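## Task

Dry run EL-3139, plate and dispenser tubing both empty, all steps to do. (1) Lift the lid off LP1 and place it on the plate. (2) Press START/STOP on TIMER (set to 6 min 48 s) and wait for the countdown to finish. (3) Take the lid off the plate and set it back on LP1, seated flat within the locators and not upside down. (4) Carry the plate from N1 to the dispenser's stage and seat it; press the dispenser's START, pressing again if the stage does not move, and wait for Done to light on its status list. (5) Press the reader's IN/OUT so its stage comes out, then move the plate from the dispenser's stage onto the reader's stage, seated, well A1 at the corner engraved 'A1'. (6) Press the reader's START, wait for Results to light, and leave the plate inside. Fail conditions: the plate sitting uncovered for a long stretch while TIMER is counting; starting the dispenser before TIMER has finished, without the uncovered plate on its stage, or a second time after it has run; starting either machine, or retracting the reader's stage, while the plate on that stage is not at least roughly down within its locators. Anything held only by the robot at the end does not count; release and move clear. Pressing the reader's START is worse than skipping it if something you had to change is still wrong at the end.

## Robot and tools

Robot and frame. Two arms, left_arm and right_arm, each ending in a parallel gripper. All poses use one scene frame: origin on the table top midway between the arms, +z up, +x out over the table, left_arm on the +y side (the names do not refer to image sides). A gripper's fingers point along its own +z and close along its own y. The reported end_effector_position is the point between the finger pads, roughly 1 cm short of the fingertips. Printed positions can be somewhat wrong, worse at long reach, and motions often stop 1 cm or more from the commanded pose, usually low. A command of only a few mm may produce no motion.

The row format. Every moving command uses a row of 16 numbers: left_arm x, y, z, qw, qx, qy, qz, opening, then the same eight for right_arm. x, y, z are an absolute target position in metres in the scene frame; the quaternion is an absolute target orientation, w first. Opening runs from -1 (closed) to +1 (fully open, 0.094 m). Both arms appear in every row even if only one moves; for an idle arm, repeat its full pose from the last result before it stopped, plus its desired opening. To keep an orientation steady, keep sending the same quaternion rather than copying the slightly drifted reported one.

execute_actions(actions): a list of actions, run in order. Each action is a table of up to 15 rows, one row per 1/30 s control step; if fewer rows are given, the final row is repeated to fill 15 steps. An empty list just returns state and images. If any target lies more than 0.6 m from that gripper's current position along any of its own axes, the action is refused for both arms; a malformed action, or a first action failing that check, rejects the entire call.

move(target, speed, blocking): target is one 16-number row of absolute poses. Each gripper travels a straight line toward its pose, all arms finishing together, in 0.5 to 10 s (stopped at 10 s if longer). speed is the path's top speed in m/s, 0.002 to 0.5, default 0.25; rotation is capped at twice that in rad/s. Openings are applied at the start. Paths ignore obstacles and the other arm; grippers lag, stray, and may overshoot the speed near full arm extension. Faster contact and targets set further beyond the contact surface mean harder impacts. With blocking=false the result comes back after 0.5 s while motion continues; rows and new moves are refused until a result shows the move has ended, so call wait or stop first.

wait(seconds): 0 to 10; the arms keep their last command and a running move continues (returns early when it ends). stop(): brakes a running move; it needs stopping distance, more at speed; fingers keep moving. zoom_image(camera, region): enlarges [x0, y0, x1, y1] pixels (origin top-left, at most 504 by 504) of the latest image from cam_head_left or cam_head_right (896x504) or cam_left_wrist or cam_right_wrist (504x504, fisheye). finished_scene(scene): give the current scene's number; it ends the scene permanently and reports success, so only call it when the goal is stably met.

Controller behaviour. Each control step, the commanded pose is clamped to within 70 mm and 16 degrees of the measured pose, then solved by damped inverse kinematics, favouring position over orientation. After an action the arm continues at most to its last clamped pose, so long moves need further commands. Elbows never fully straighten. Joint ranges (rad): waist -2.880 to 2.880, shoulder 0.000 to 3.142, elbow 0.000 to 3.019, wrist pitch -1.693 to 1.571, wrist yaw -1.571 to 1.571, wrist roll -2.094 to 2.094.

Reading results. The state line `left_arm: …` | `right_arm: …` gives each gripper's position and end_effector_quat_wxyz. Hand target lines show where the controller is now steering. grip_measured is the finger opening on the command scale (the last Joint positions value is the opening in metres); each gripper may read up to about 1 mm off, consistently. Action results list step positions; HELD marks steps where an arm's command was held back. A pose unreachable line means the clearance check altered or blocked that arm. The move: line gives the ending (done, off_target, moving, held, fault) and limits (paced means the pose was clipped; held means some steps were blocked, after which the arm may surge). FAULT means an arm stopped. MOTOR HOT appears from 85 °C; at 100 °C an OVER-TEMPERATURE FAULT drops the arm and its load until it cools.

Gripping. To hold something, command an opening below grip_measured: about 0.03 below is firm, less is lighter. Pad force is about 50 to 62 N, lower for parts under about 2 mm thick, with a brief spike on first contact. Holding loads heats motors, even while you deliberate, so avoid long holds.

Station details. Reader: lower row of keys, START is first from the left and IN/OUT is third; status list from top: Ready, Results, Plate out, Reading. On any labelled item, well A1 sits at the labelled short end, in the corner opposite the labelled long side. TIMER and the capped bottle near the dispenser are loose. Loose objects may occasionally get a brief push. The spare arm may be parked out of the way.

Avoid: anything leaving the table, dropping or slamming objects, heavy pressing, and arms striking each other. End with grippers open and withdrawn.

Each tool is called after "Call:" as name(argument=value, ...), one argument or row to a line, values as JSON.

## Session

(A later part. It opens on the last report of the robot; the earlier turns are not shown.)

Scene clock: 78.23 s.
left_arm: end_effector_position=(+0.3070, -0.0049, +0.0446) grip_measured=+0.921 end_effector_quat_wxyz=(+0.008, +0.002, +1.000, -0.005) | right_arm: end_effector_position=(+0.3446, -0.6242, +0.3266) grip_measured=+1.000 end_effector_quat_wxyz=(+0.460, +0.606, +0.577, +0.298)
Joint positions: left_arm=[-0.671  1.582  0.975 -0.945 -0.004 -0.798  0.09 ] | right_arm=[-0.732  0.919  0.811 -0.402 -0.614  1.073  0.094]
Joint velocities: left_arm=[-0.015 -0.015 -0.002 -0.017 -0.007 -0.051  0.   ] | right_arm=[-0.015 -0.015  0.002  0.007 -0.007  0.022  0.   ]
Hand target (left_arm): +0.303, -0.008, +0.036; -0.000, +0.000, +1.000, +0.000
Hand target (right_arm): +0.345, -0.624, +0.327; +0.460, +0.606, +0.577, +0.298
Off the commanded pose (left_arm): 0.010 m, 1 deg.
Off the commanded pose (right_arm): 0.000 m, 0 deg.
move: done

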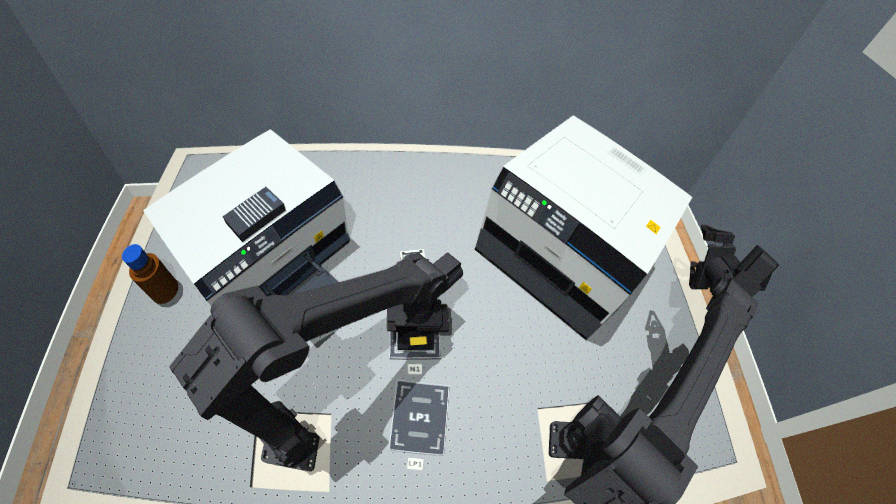

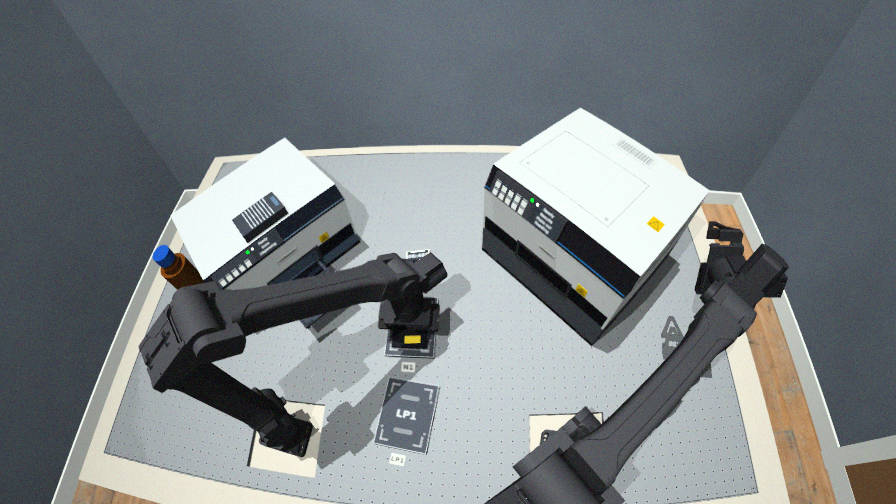

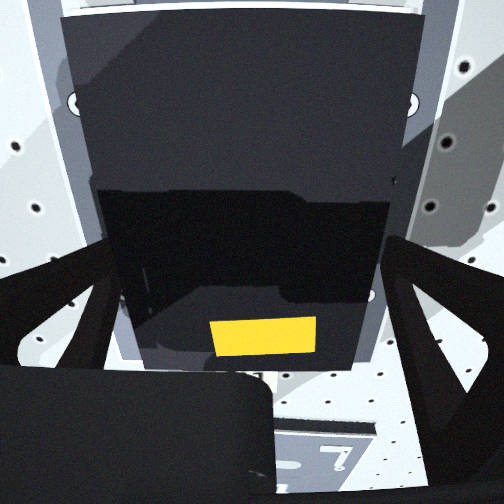

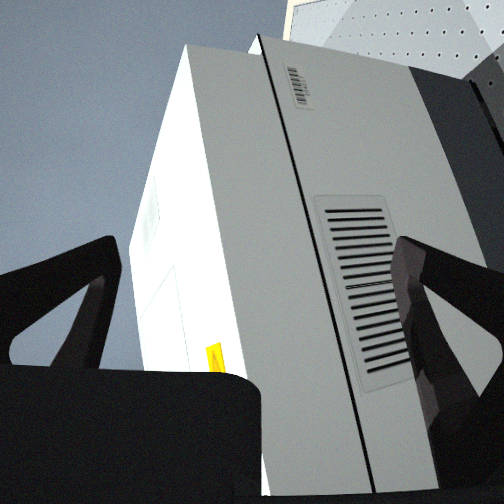

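Call:
move(
  target=[0.325,-0.022,0.10,0.01,0,1,-0.01,1,0.3446,-0.6242,0.3266,0.46,0.606,0.577,0.298,1],
  speed=0.06,
)

Call:
move(
  target=[0.43,-0.01,0.13,0,0,1,0,-1,0.3446,-0.6242,0.3266,0.46,0.606,0.577,0.298,1],
)

Scene clock: 83.10 s.
left_arm: end_effector_position=(+0.3096, -0.0076, +0.0792) grip_measured=+1.000 end_effector_quat_wxyz=(-0.006, +0.001, +1.000, +0.009) | right_arm: end_effector_position=(+0.3446, -0.6242, +0.3266) grip_measured=+1.000 end_effector_quat_wxyz=(+0.460, +0.606, +0.577, +0.298)
Joint positions: left_arm=[-0.671  1.563  1.059 -1.088 -0.004 -0.799  0.094] | right_arm=[-0.732  0.919  0.811 -0.402 -0.614  1.073  0.094]
Joint velocities: left_arm=[-0.015 -0.015  0.007 -0.007 -0.051  0.007  0.   ] | right_arm=[-0.015 -0.015 -0.002 -0.007  0.051 -0.037  0.   ]
Hand target (left_arm): +0.324, -0.021, +0.101; +0.010, +0.000, +1.000, -0.010
Hand target (right_arm): +0.345, -0.624, +0.327; +0.460, +0.606, +0.577, +0.298
Off the commanded pose (left_arm): 0.030 m, 3 deg.
Off the commanded pose (right_arm): 0.000 m, 0 deg.
move: off_target (left_arm)

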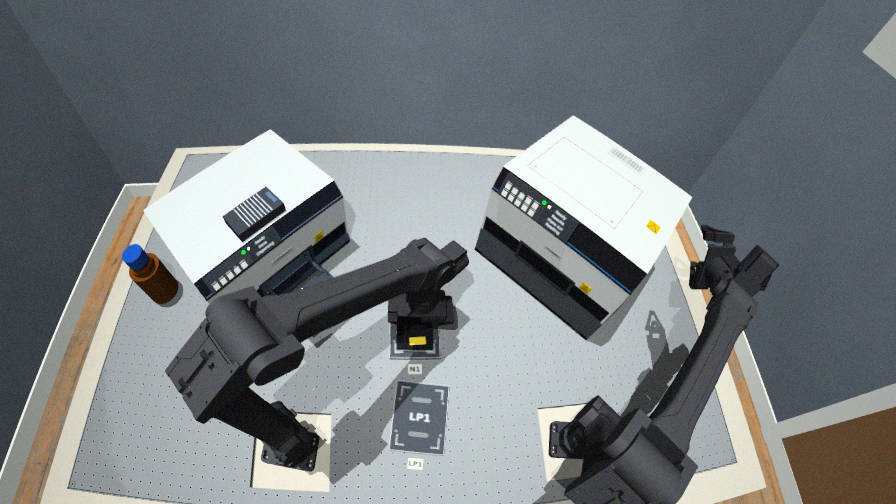

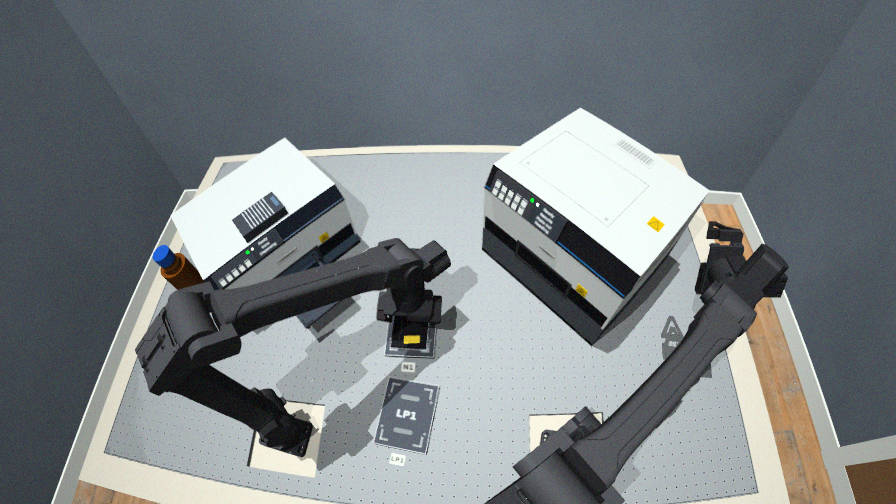

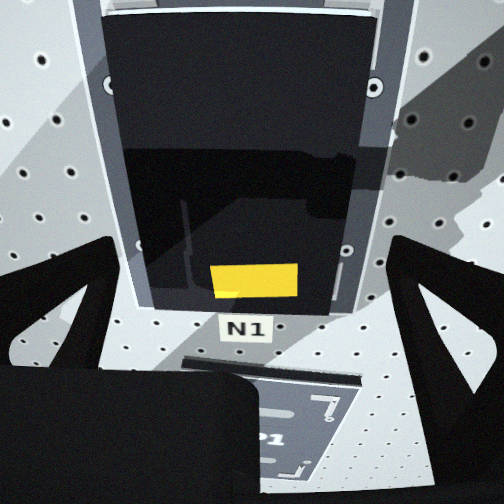

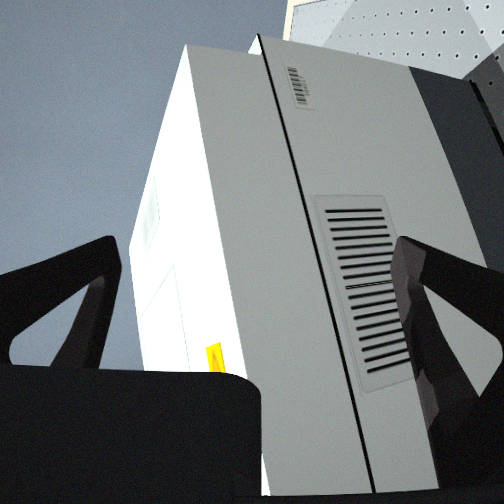

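Scene clock: 84.13 s.
left_arm: end_effector_position=(+0.4188, -0.0004, +0.1254) grip_measured=-0.992 end_effector_quat_wxyz=(-0.002, -0.008, +1.000, +0.004) | right_arm: end_effector_position=(+0.3446, -0.6242, +0.3266) grip_measured=+1.000 end_effector_quat_wxyz=(+0.460, +0.606, +0.577, +0.298)
Joint positions: left_arm=[-0.501  1.693  1.355 -1.24  -0.004 -0.648  0.   ] | right_arm=[-0.732  0.919  0.811 -0.402 -0.614  1.073  0.094]
Joint velocities: left_arm=[-0.005  0.005 -0.007  0.007 -0.037  0.007  0.001] | right_arm=[ 0.005 -0.005 -0.012 -0.002  0.051 -0.066  0.   ]
Hand target (left_arm): +0.430, -0.010, +0.130; +0.002, +0.000, +1.000, -0.001
Hand target (right_arm): +0.345, -0.624, +0.327; +0.460, +0.606, +0.577, +0.298
Off the commanded pose (left_arm): 0.015 m, 1 deg.
Off the commanded pose (right_arm): 0.000 m, 0 deg.
move: off_target (left_arm)

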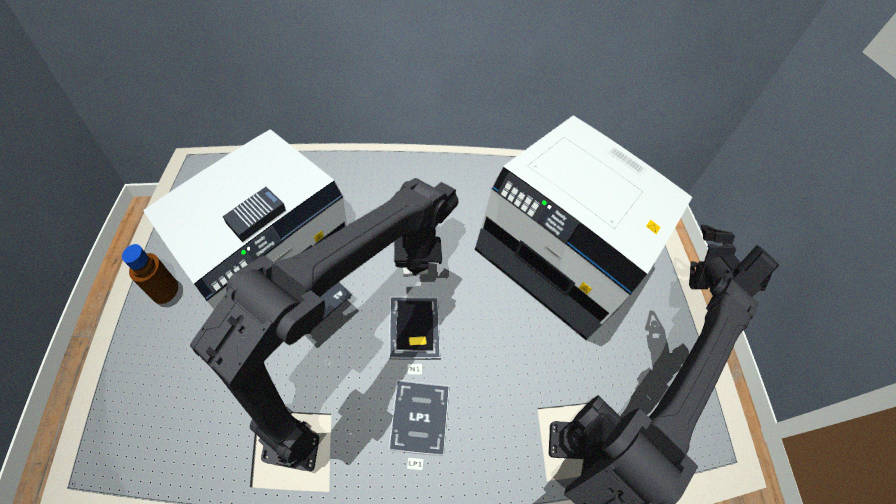

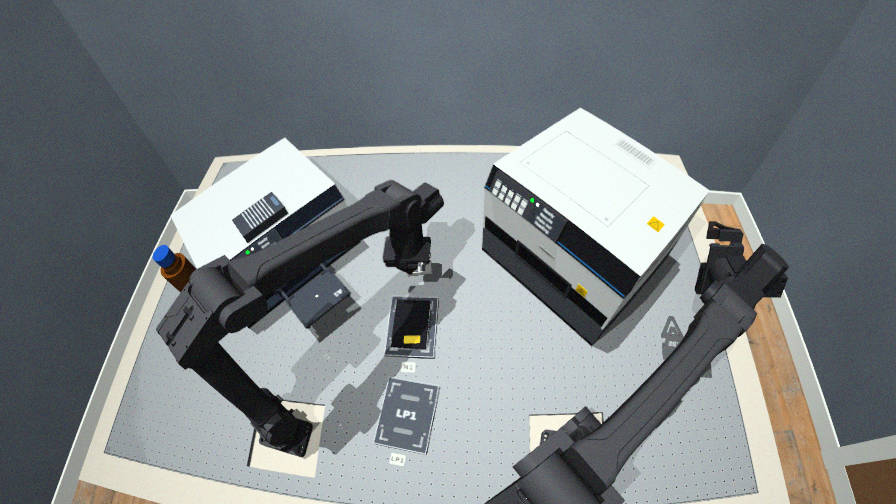

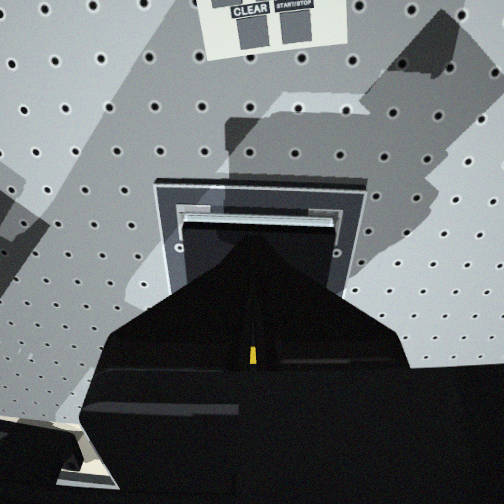

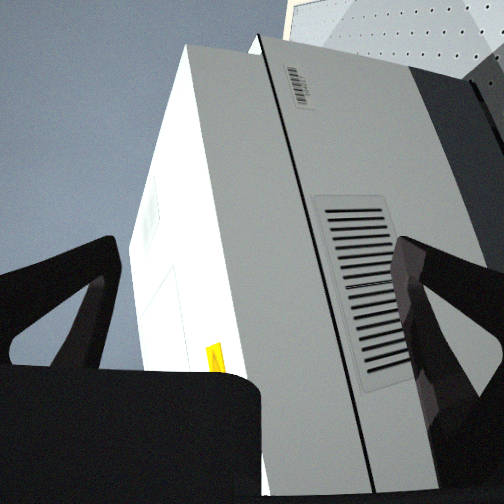

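Call:
move(
  target=[0.222,0.0,0.10,0,0.707,0.707,0,-1,0.3446,-0.6242,0.3266,0.46,0.606,0.577,0.298,1],
  speed=0.4,
)

Call:
move(
  target=[0.222,0.003,0.035,0,0.707,0.707,0,-1,0.3446,-0.6242,0.3266,0.46,0.606,0.577,0.298,1],
  speed=0.08,
)

Scene clock: 90.17 s.
left_arm: end_effector_position=(+0.2244, +0.0003, +0.1016) grip_measured=-0.992 end_effector_quat_wxyz=(-0.006, +0.700, +0.714, +0.002) | right_arm: end_effector_position=(+0.3446, -0.6242, +0.3266) grip_measured=+1.000 end_effector_quat_wxyz=(+0.460, +0.606, +0.577, +0.298)
Joint positions: left_arm=[-0.827  1.376  0.921 -1.128 -0.002  0.592  0.   ] | right_arm=[-0.732  0.919  0.811 -0.402 -0.614  1.073  0.094]
Joint velocities: left_arm=[-0.005 -0.005  0.007 -0.012 -0.022  0.022  0.   ] | right_arm=[ 0.005 -0.005  0.007  0.007 -0.066  0.007  0.   ]
Hand target (left_arm): +0.221, +0.001, +0.100; -0.003, +0.707, +0.707, -0.001
Hand target (right_arm): +0.345, -0.624, +0.327; +0.460, +0.606, +0.577, +0.298
Off the commanded pose (left_arm): 0.003 m, 1 deg.
Off the commanded pose (right_arm): 0.000 m, 0 deg.
move: done

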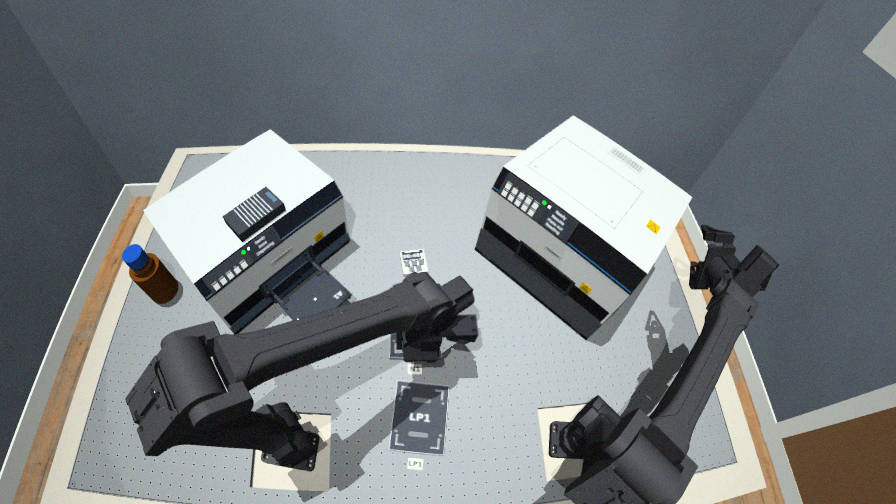

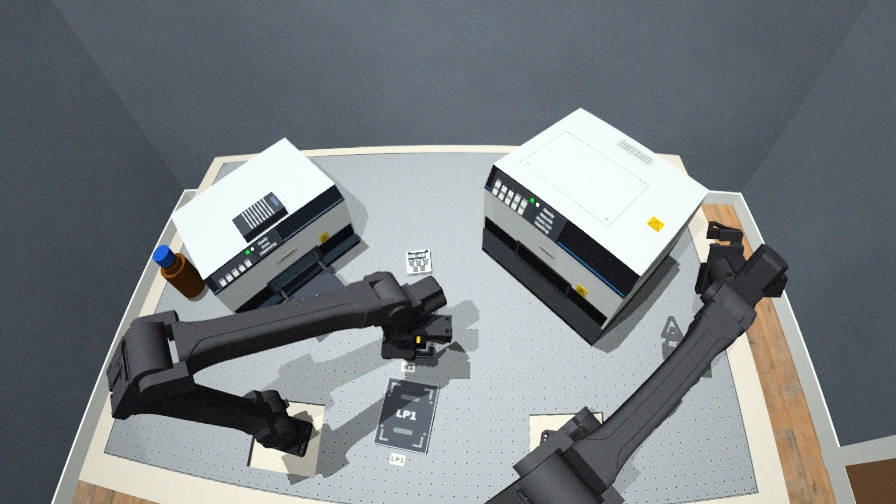

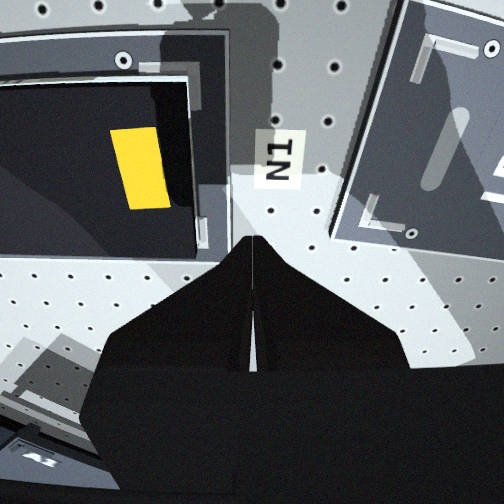

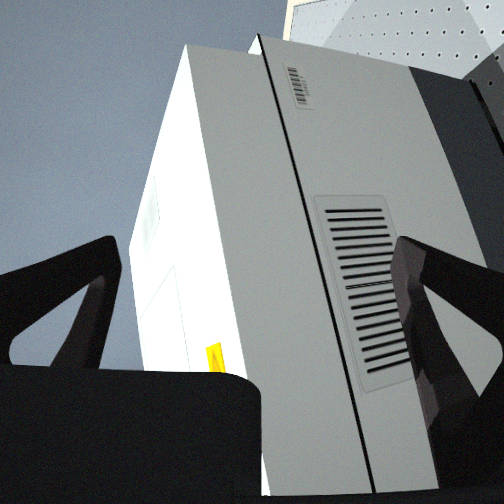

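Scene clock: 91.33 s.
left_arm: end_effector_position=(+0.2249, -0.0004, +0.0433) grip_measured=-0.992 end_effector_quat_wxyz=(+0.007, +0.702, +0.712, -0.000) | right_arm: end_effector_position=(+0.3446, -0.6242, +0.3266) grip_measured=+1.000 end_effector_quat_wxyz=(+0.460, +0.606, +0.577, +0.298)
Joint positions: left_arm=[-0.827  1.452  0.82  -0.925 -0.002  0.6    0.   ] | right_arm=[-0.732  0.919  0.811 -0.402 -0.614  1.073  0.094]
Joint velocities: left_arm=[-0.034 -0.015 -0.012 -0.012 -0.022 -0.022 -0.   ] | right_arm=[ 0.005  0.005 -0.007  0.007 -0.037 -0.022  0.   ]
Hand target (left_arm): +0.222, +0.003, +0.035; +0.000, +0.707, +0.707, -0.000
Hand target (right_arm): +0.345, -0.624, +0.327; +0.460, +0.606, +0.577, +0.298
Off the commanded pose (left_arm): 0.009 m, 1 deg.
Off the commanded pose (right_arm): 0.000 m, 0 deg.
move: done

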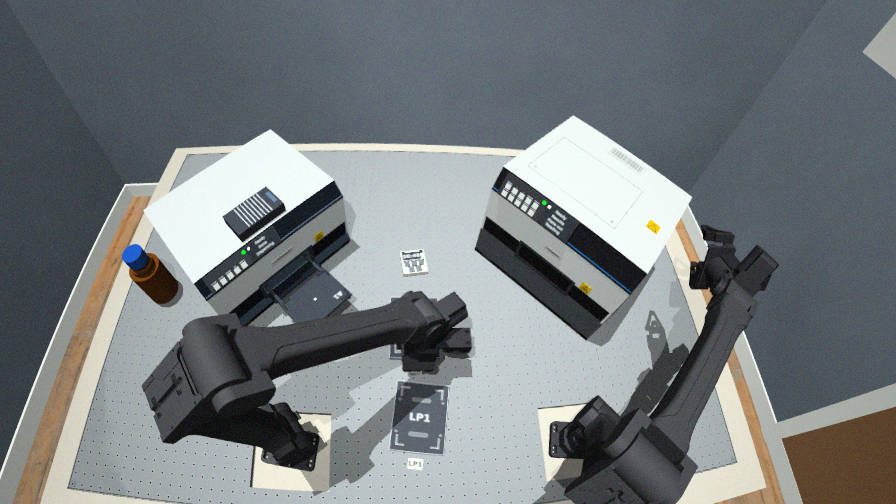

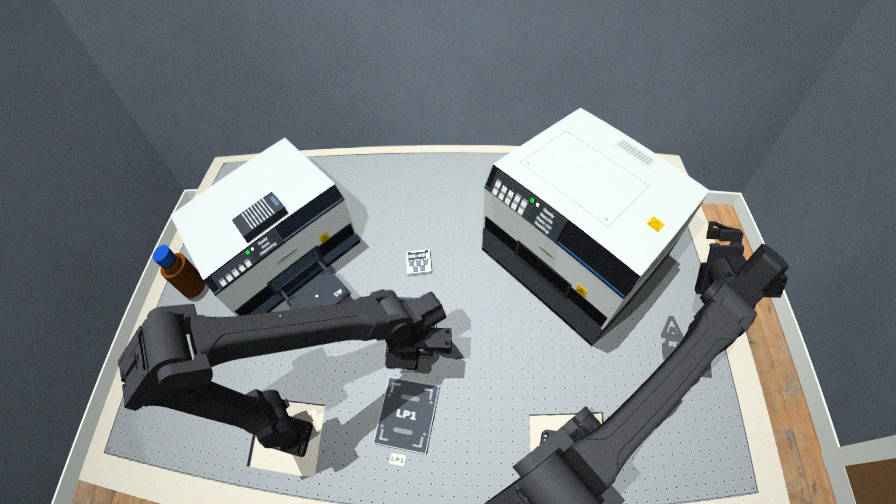

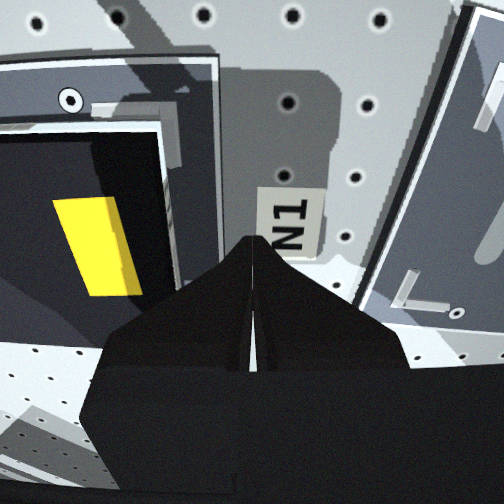

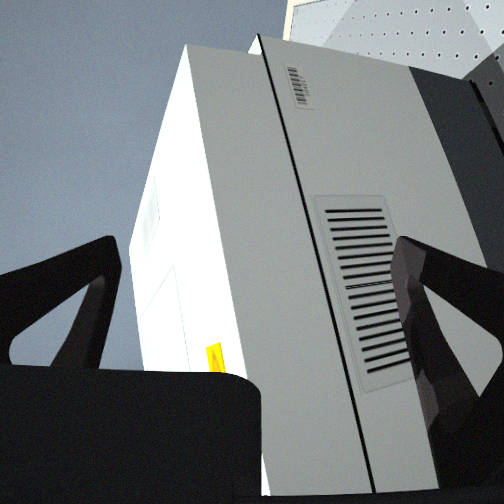

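Call:
execute_actions(
  actions=[
    [[0.222,0.003,0.035,0,0.707,0.707,0,-0.35,0.3446,-0.6242,0.3266,0.46,0.606,0.577,0.298,1]],
    [[0.222,0.003,0.035,0,0.707,0.707,0,-0.2,0.3446,-0.6242,0.3266,0.46,0.606,0.577,0.298,1]],
  ],
)

Scene clock: 94.20 s.
left_arm: end_effector_position=(+0.2249, -0.0004, +0.0433) grip_measured=-0.201 end_effector_quat_wxyz=(+0.007, +0.703, +0.712, -0.000) | right_arm: end_effector_position=(+0.3446, -0.6242, +0.3266) grip_measured=+1.000 end_effector_quat_wxyz=(+0.460, +0.606, +0.577, +0.298)
Joint positions: left_arm=[-0.827  1.452  0.82  -0.925 -0.002  0.6    0.038] | right_arm=[-0.732  0.919  0.811 -0.402 -0.614  1.073  0.094]
Joint velocities: left_arm=[-0.005 -0.024  0.007 -0.002  0.037 -0.007 -0.001] | right_arm=[ 0.005 -0.005 -0.002  0.007  0.022 -0.022  0.   ]
Hand target (left_arm): +0.222, +0.003, +0.035; -0.000, +0.707, +0.707, +0.000
Hand target (right_arm): +0.345, -0.624, +0.327; +0.460, +0.606, +0.577, +0.298
Off the commanded pose (left_arm): 0.009 m, 1 deg.
Off the commanded pose (right_arm): 0.000 m, 0 deg.
Step readings (end_effector_position; steps 1 to 15: 1st action; 16 to 30: 2nd action):
0: left_arm (+0.2249, -0.0004, +0.0433) | right_arm (+0.3446, -0.6242, +0.3266)
1: left_arm (+0.2249, -0.0004, +0.0433) | right_arm (+0.3446, -0.6242, +0.3266)
2: left_arm (+0.2249, -0.0004, +0.0433) | right_arm (+0.3446, -0.6242, +0.3266)
4: left_arm (+0.2249, -0.0004, +0.0433) | right_arm (+0.3446, -0.6242, +0.3266)
8: left_arm (+0.2249, -0.0004, +0.0433) | right_arm (+0.3446, -0.6242, +0.3266)
15: left_arm (+0.2249, -0.0004, +0.0433) | right_arm (+0.3446, -0.6242, +0.3266)
16: left_arm (+0.2249, -0.0004, +0.0433) | right_arm (+0.3446, -0.6242, +0.3266)
17: left_arm (+0.2249, -0.0004, +0.0433) | right_arm (+0.3446, -0.6242, +0.3266)
19: left_arm (+0.2249, -0.0004, +0.0433) | right_arm (+0.3446, -0.6242, +0.3266)
23: left_arm (+0.2249, -0.0004, +0.0433) | right_arm (+0.3446, -0.6242, +0.3266)
30: end_effector_position above

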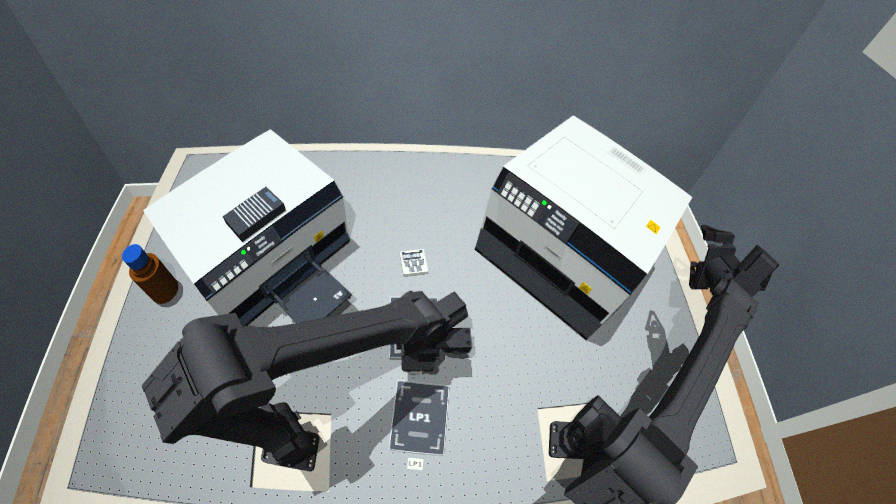

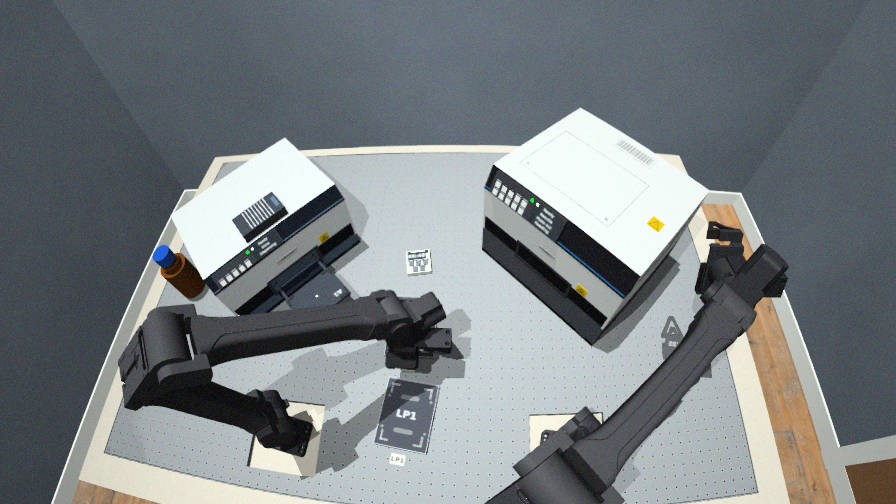

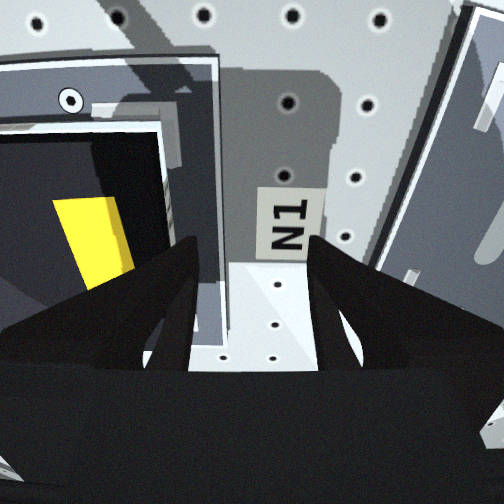

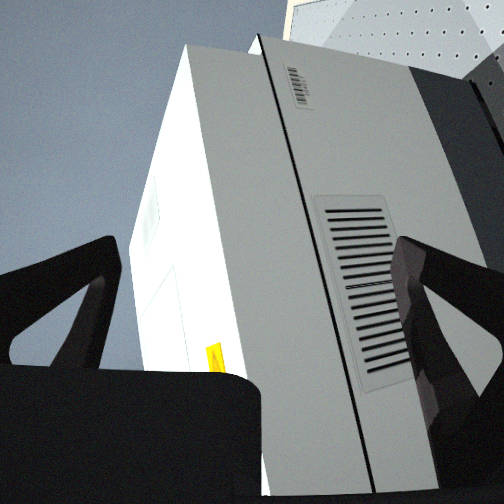

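Call:
execute_actions(
  actions=[
    [[0.222,0.003,0.035,0,0.707,0.707,0,-0.13,0.3446,-0.6242,0.3266,0.46,0.606,0.577,0.298,1]],
  ],
)

Call:
zoom_image(
  camera="cam_left_wrist",
  region=[0,60,240,300],
)

Scene clock: 96.47 s.
left_arm: end_effector_position=(+0.2249, -0.0004, +0.0433) grip_measured=-0.131 end_effector_quat_wxyz=(+0.007, +0.703, +0.712, -0.000) | right_arm: end_effector_position=(+0.3446, -0.6242, +0.3266) grip_measured=+1.000 end_effector_quat_wxyz=(+0.460, +0.606, +0.577, +0.298)
Joint positions: left_arm=[-0.827  1.452  0.82  -0.925 -0.002  0.6    0.041] | right_arm=[-0.732  0.919  0.811 -0.402 -0.614  1.073  0.094]
Joint velocities: left_arm=[-0.005 -0.015  0.002  0.002 -0.022  0.051 -0.   ] | right_arm=[-0.005 -0.005 -0.002  0.007 -0.051  0.022  0.   ]
Hand target (left_arm): +0.222, +0.003, +0.035; -0.000, +0.707, +0.707, +0.000
Hand target (right_arm): +0.345, -0.624, +0.327; +0.460, +0.606, +0.577, +0.298
Off the commanded pose (left_arm): 0.009 m, 1 deg.
Off the commanded pose (right_arm): 0.000 m, 0 deg.
Step readings (end_effector_position):
0: left_arm (+0.2249, -0.0004, +0.0433) | right_arm (+0.3446, -0.6242, +0.3266)
1: left_arm (+0.2249, -0.0004, +0.0433) | right_arm (+0.3446, -0.6242, +0.3266)
2: left_arm (+0.2249, -0.0004, +0.0433) | right_arm (+0.3446, -0.6242, +0.3266)
4: left_arm (+0.2249, -0.0004, +0.0433) | right_arm (+0.3446, -0.6242, +0.3266)
8: left_arm (+0.2249, -0.0004, +0.0433) | right_arm (+0.3446, -0.6242, +0.3266)
15: end_effector_position above

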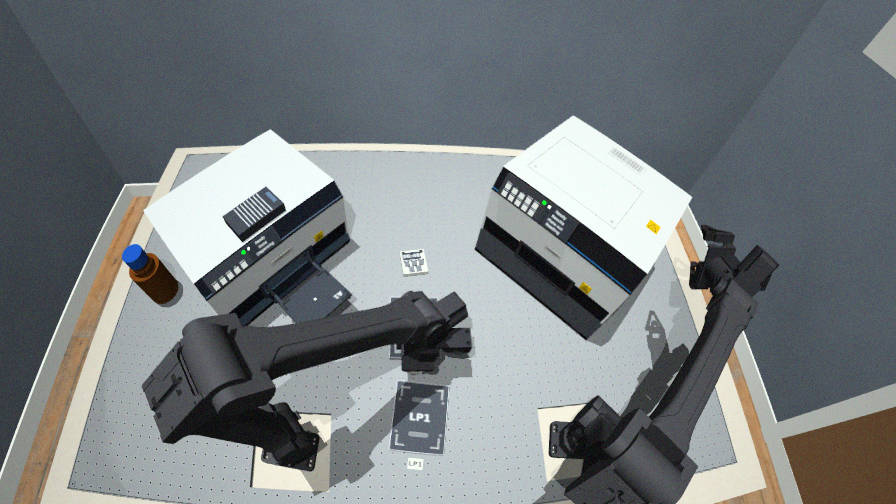

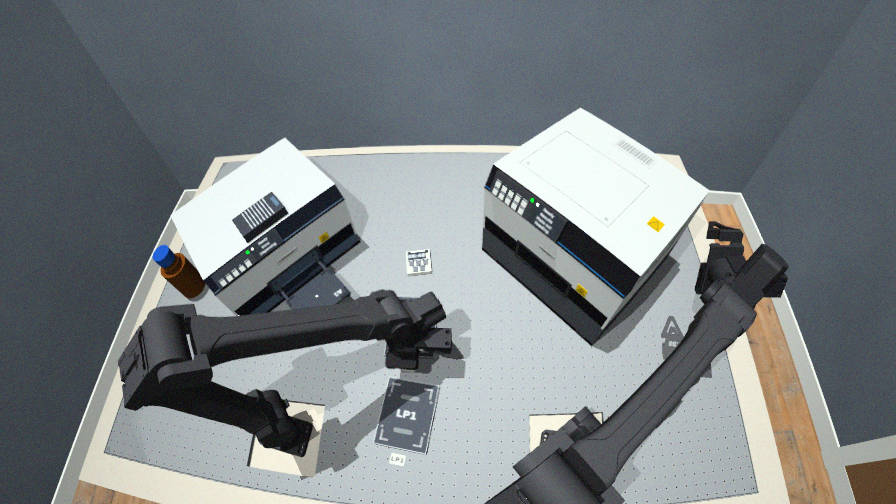

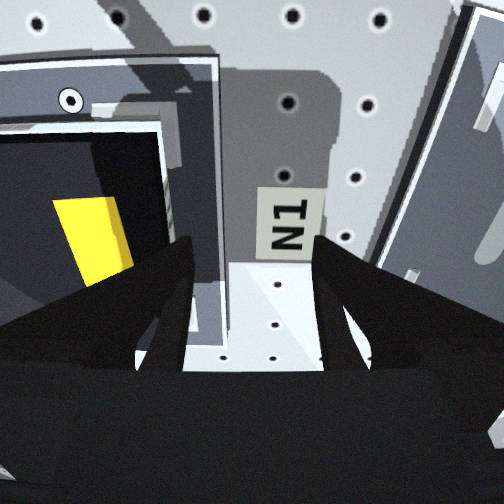

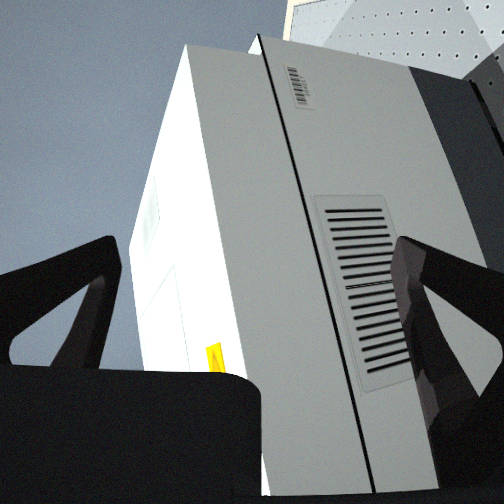

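Region (0, 60, 240, 300) of cam_left_wrist's 504x504 image, scaled by 2.100, with more detail than that image has.

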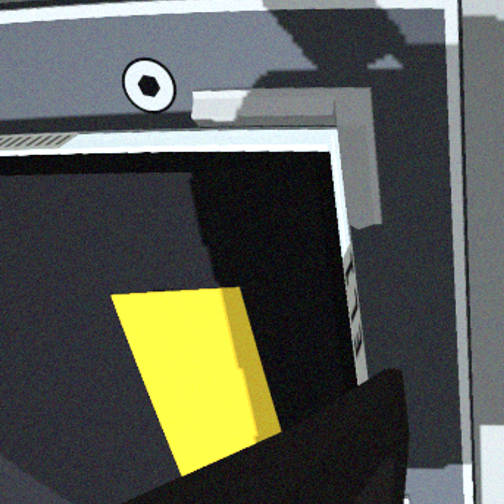

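Call:
execute_actions(
  actions=[
    [[0.222,0.003,0.035,0,0.707,0.707,0,-0.06,0.3446,-0.6242,0.3266,0.46,0.606,0.577,0.298,1]],
  ],
)

Call:
zoom_image(
  camera="cam_left_wrist",
  region=[0,60,240,300],
)

Scene clock: 98.77 s.
left_arm: end_effector_position=(+0.2249, -0.0004, +0.0433) grip_measured=-0.061 end_effector_quat_wxyz=(+0.007, +0.703, +0.712, -0.000) | right_arm: end_effector_position=(+0.3446, -0.6242, +0.3266) grip_measured=+1.000 end_effector_quat_wxyz=(+0.460, +0.606, +0.577, +0.298)
Joint positions: left_arm=[-0.827  1.452  0.82  -0.925 -0.002  0.6    0.044] | right_arm=[-0.732  0.919  0.811 -0.402 -0.614  1.073  0.094]
Joint velocities: left_arm=[-0.005 -0.005 -0.017 -0.007 -0.007 -0.081 -0.001] | right_arm=[-0.005 -0.005  0.007 -0.007  0.037 -0.022  0.   ]
Hand target (left_arm): +0.222, +0.003, +0.035; -0.000, +0.707, +0.707, +0.000
Hand target (right_arm): +0.345, -0.624, +0.327; +0.460, +0.606, +0.577, +0.298
Off the commanded pose (left_arm): 0.009 m, 1 deg.
Off the commanded pose (right_arm): 0.000 m, 0 deg.
Step readings (end_effector_position):
0: left_arm (+0.2249, -0.0004, +0.0433) | right_arm (+0.3446, -0.6242, +0.3266)
1: left_arm (+0.2249, -0.0004, +0.0433) | right_arm (+0.3446, -0.6242, +0.3266)
2: left_arm (+0.2249, -0.0004, +0.0433) | right_arm (+0.3446, -0.6242, +0.3266)
4: left_arm (+0.2249, -0.0004, +0.0433) | right_arm (+0.3446, -0.6242, +0.3266)
8: left_arm (+0.2249, -0.0004, +0.0433) | right_arm (+0.3446, -0.6242, +0.3266)
15: end_effector_position above

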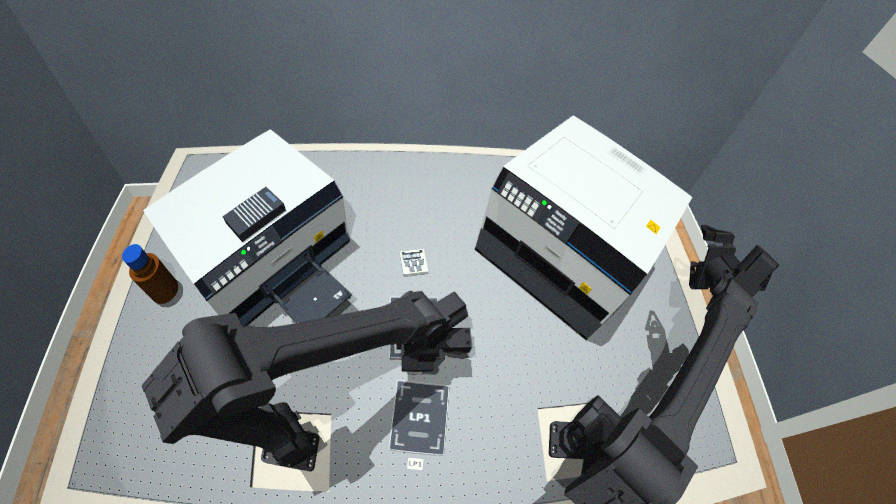

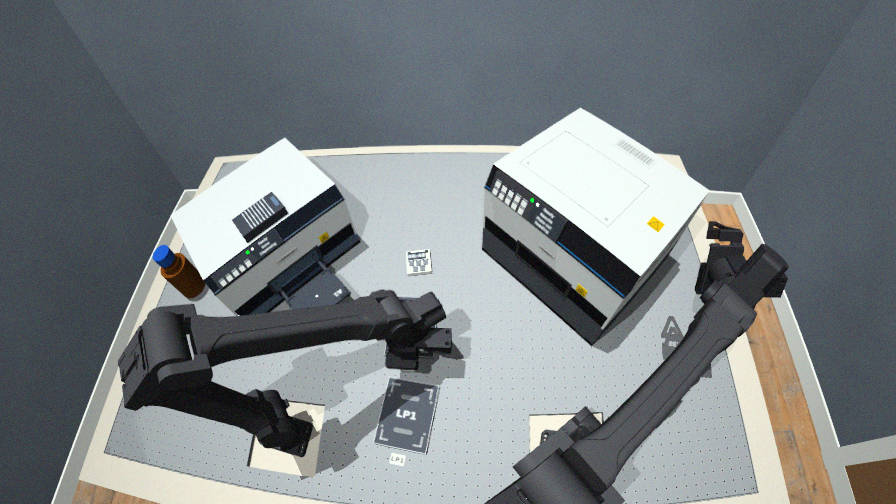

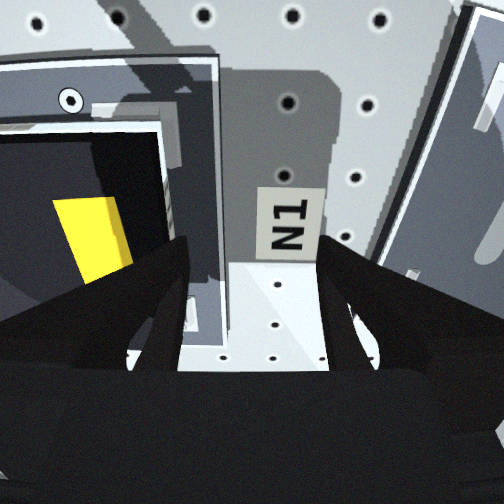

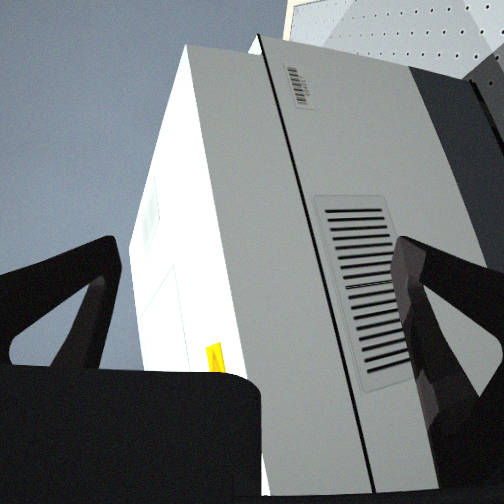

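Region (0, 60, 240, 300) of cam_left_wrist's 504x504 image, scaled by 2.100, with more detail than that image has.

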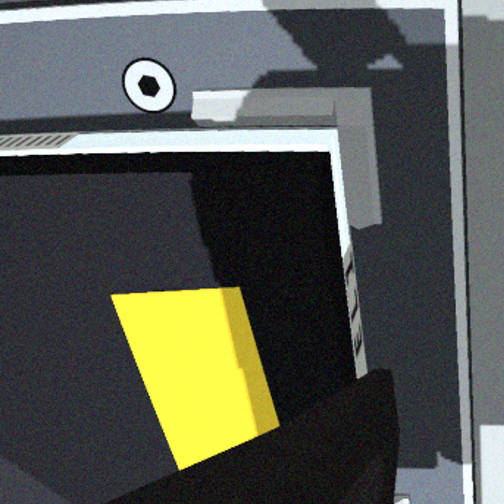

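Call:
execute_actions(
  actions=[
    [[0.222,0.003,0.035,0,0.707,0.707,0,0.03,0.3446,-0.6242,0.3266,0.46,0.606,0.577,0.298,1]],
  ],
)

Call:
zoom_image(
  camera="cam_left_wrist",
  region=[0,60,240,300],
)

Scene clock: 100.70 s.
left_arm: end_effector_position=(+0.2249, -0.0004, +0.0433) grip_measured=+0.029 end_effector_quat_wxyz=(+0.007, +0.703, +0.712, -0.000) | right_arm: end_effector_position=(+0.3446, -0.6242, +0.3266) grip_measured=+1.000 end_effector_quat_wxyz=(+0.460, +0.606, +0.577, +0.298)
Joint positions: left_arm=[-0.827  1.452  0.82  -0.925 -0.002  0.6    0.048] | right_arm=[-0.732  0.919  0.811 -0.402 -0.614  1.073  0.094]
Joint velocities: left_arm=[-0.015  0.024 -0.002  0.017  0.037 -0.022 -0.001] | right_arm=[-0.015 -0.005 -0.007 -0.002 -0.022 -0.022  0.   ]
Hand target (left_arm): +0.222, +0.003, +0.035; -0.000, +0.707, +0.707, +0.000
Hand target (right_arm): +0.345, -0.624, +0.327; +0.460, +0.606, +0.577, +0.298
Off the commanded pose (left_arm): 0.009 m, 1 deg.
Off the commanded pose (right_arm): 0.000 m, 0 deg.
Step readings (end_effector_position):
0: left_arm (+0.2249, -0.0004, +0.0433) | right_arm (+0.3446, -0.6242, +0.3266)
1: left_arm (+0.2249, -0.0004, +0.0433) | right_arm (+0.3446, -0.6242, +0.3266)
2: left_arm (+0.2249, -0.0004, +0.0433) | right_arm (+0.3446, -0.6242, +0.3266)
4: left_arm (+0.2249, -0.0004, +0.0433) | right_arm (+0.3446, -0.6242, +0.3266)
8: left_arm (+0.2249, -0.0004, +0.0433) | right_arm (+0.3446, -0.6242, +0.3266)
15: end_effector_position above

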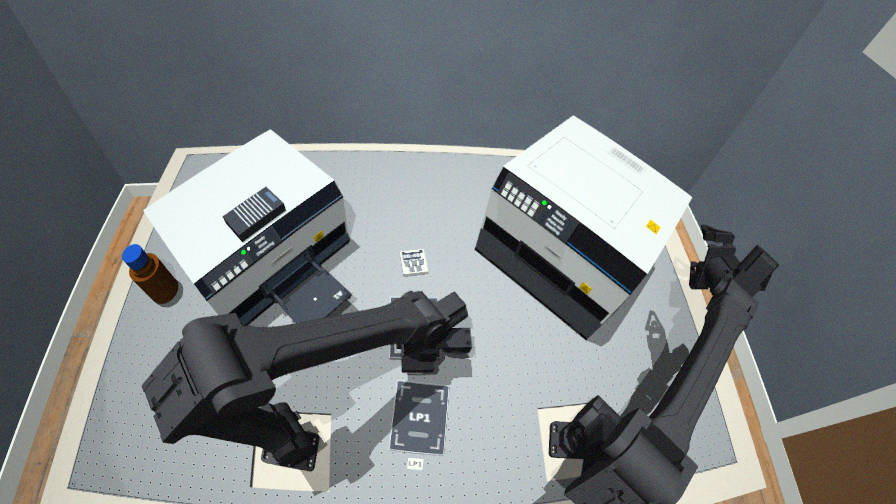

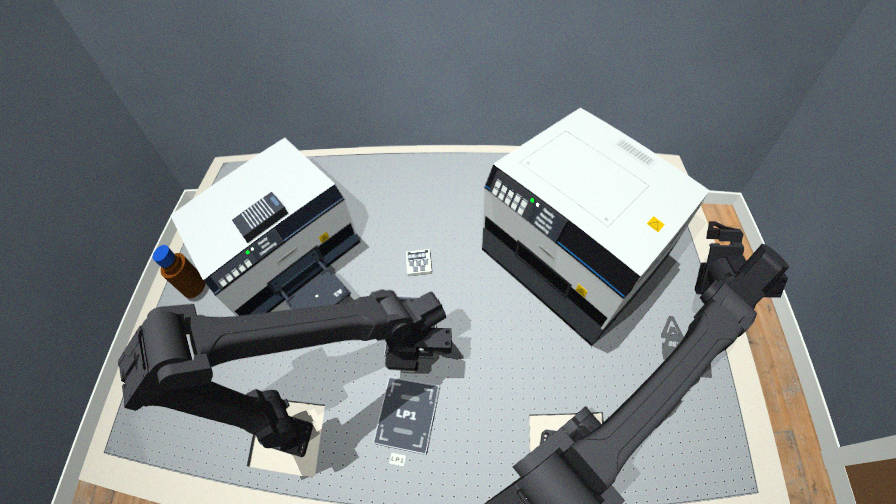

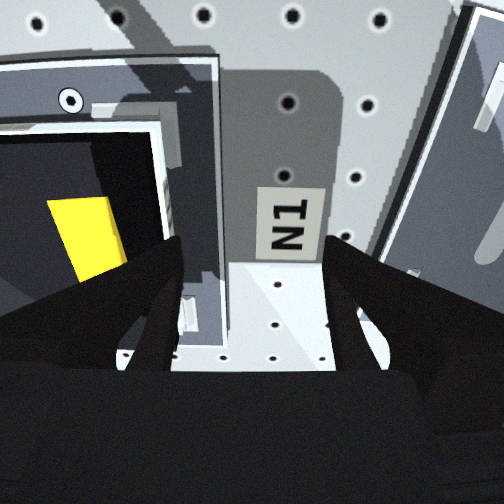

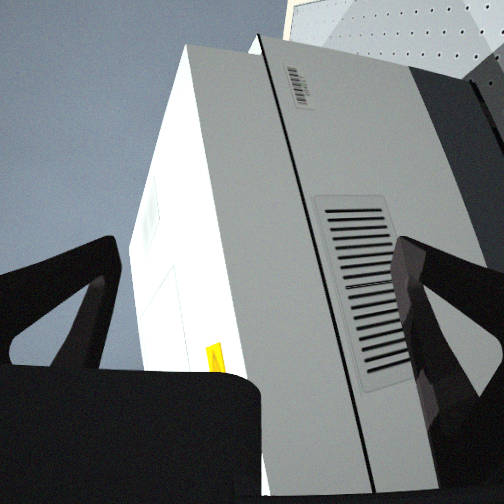

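Region (0, 60, 240, 300) of cam_left_wrist's 504x504 image, scaled by 2.100, with more detail than that image has.

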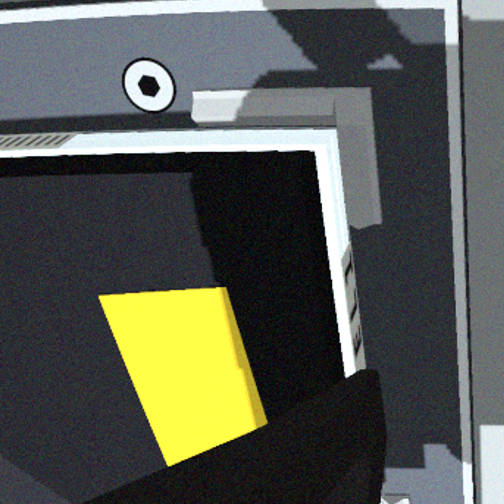

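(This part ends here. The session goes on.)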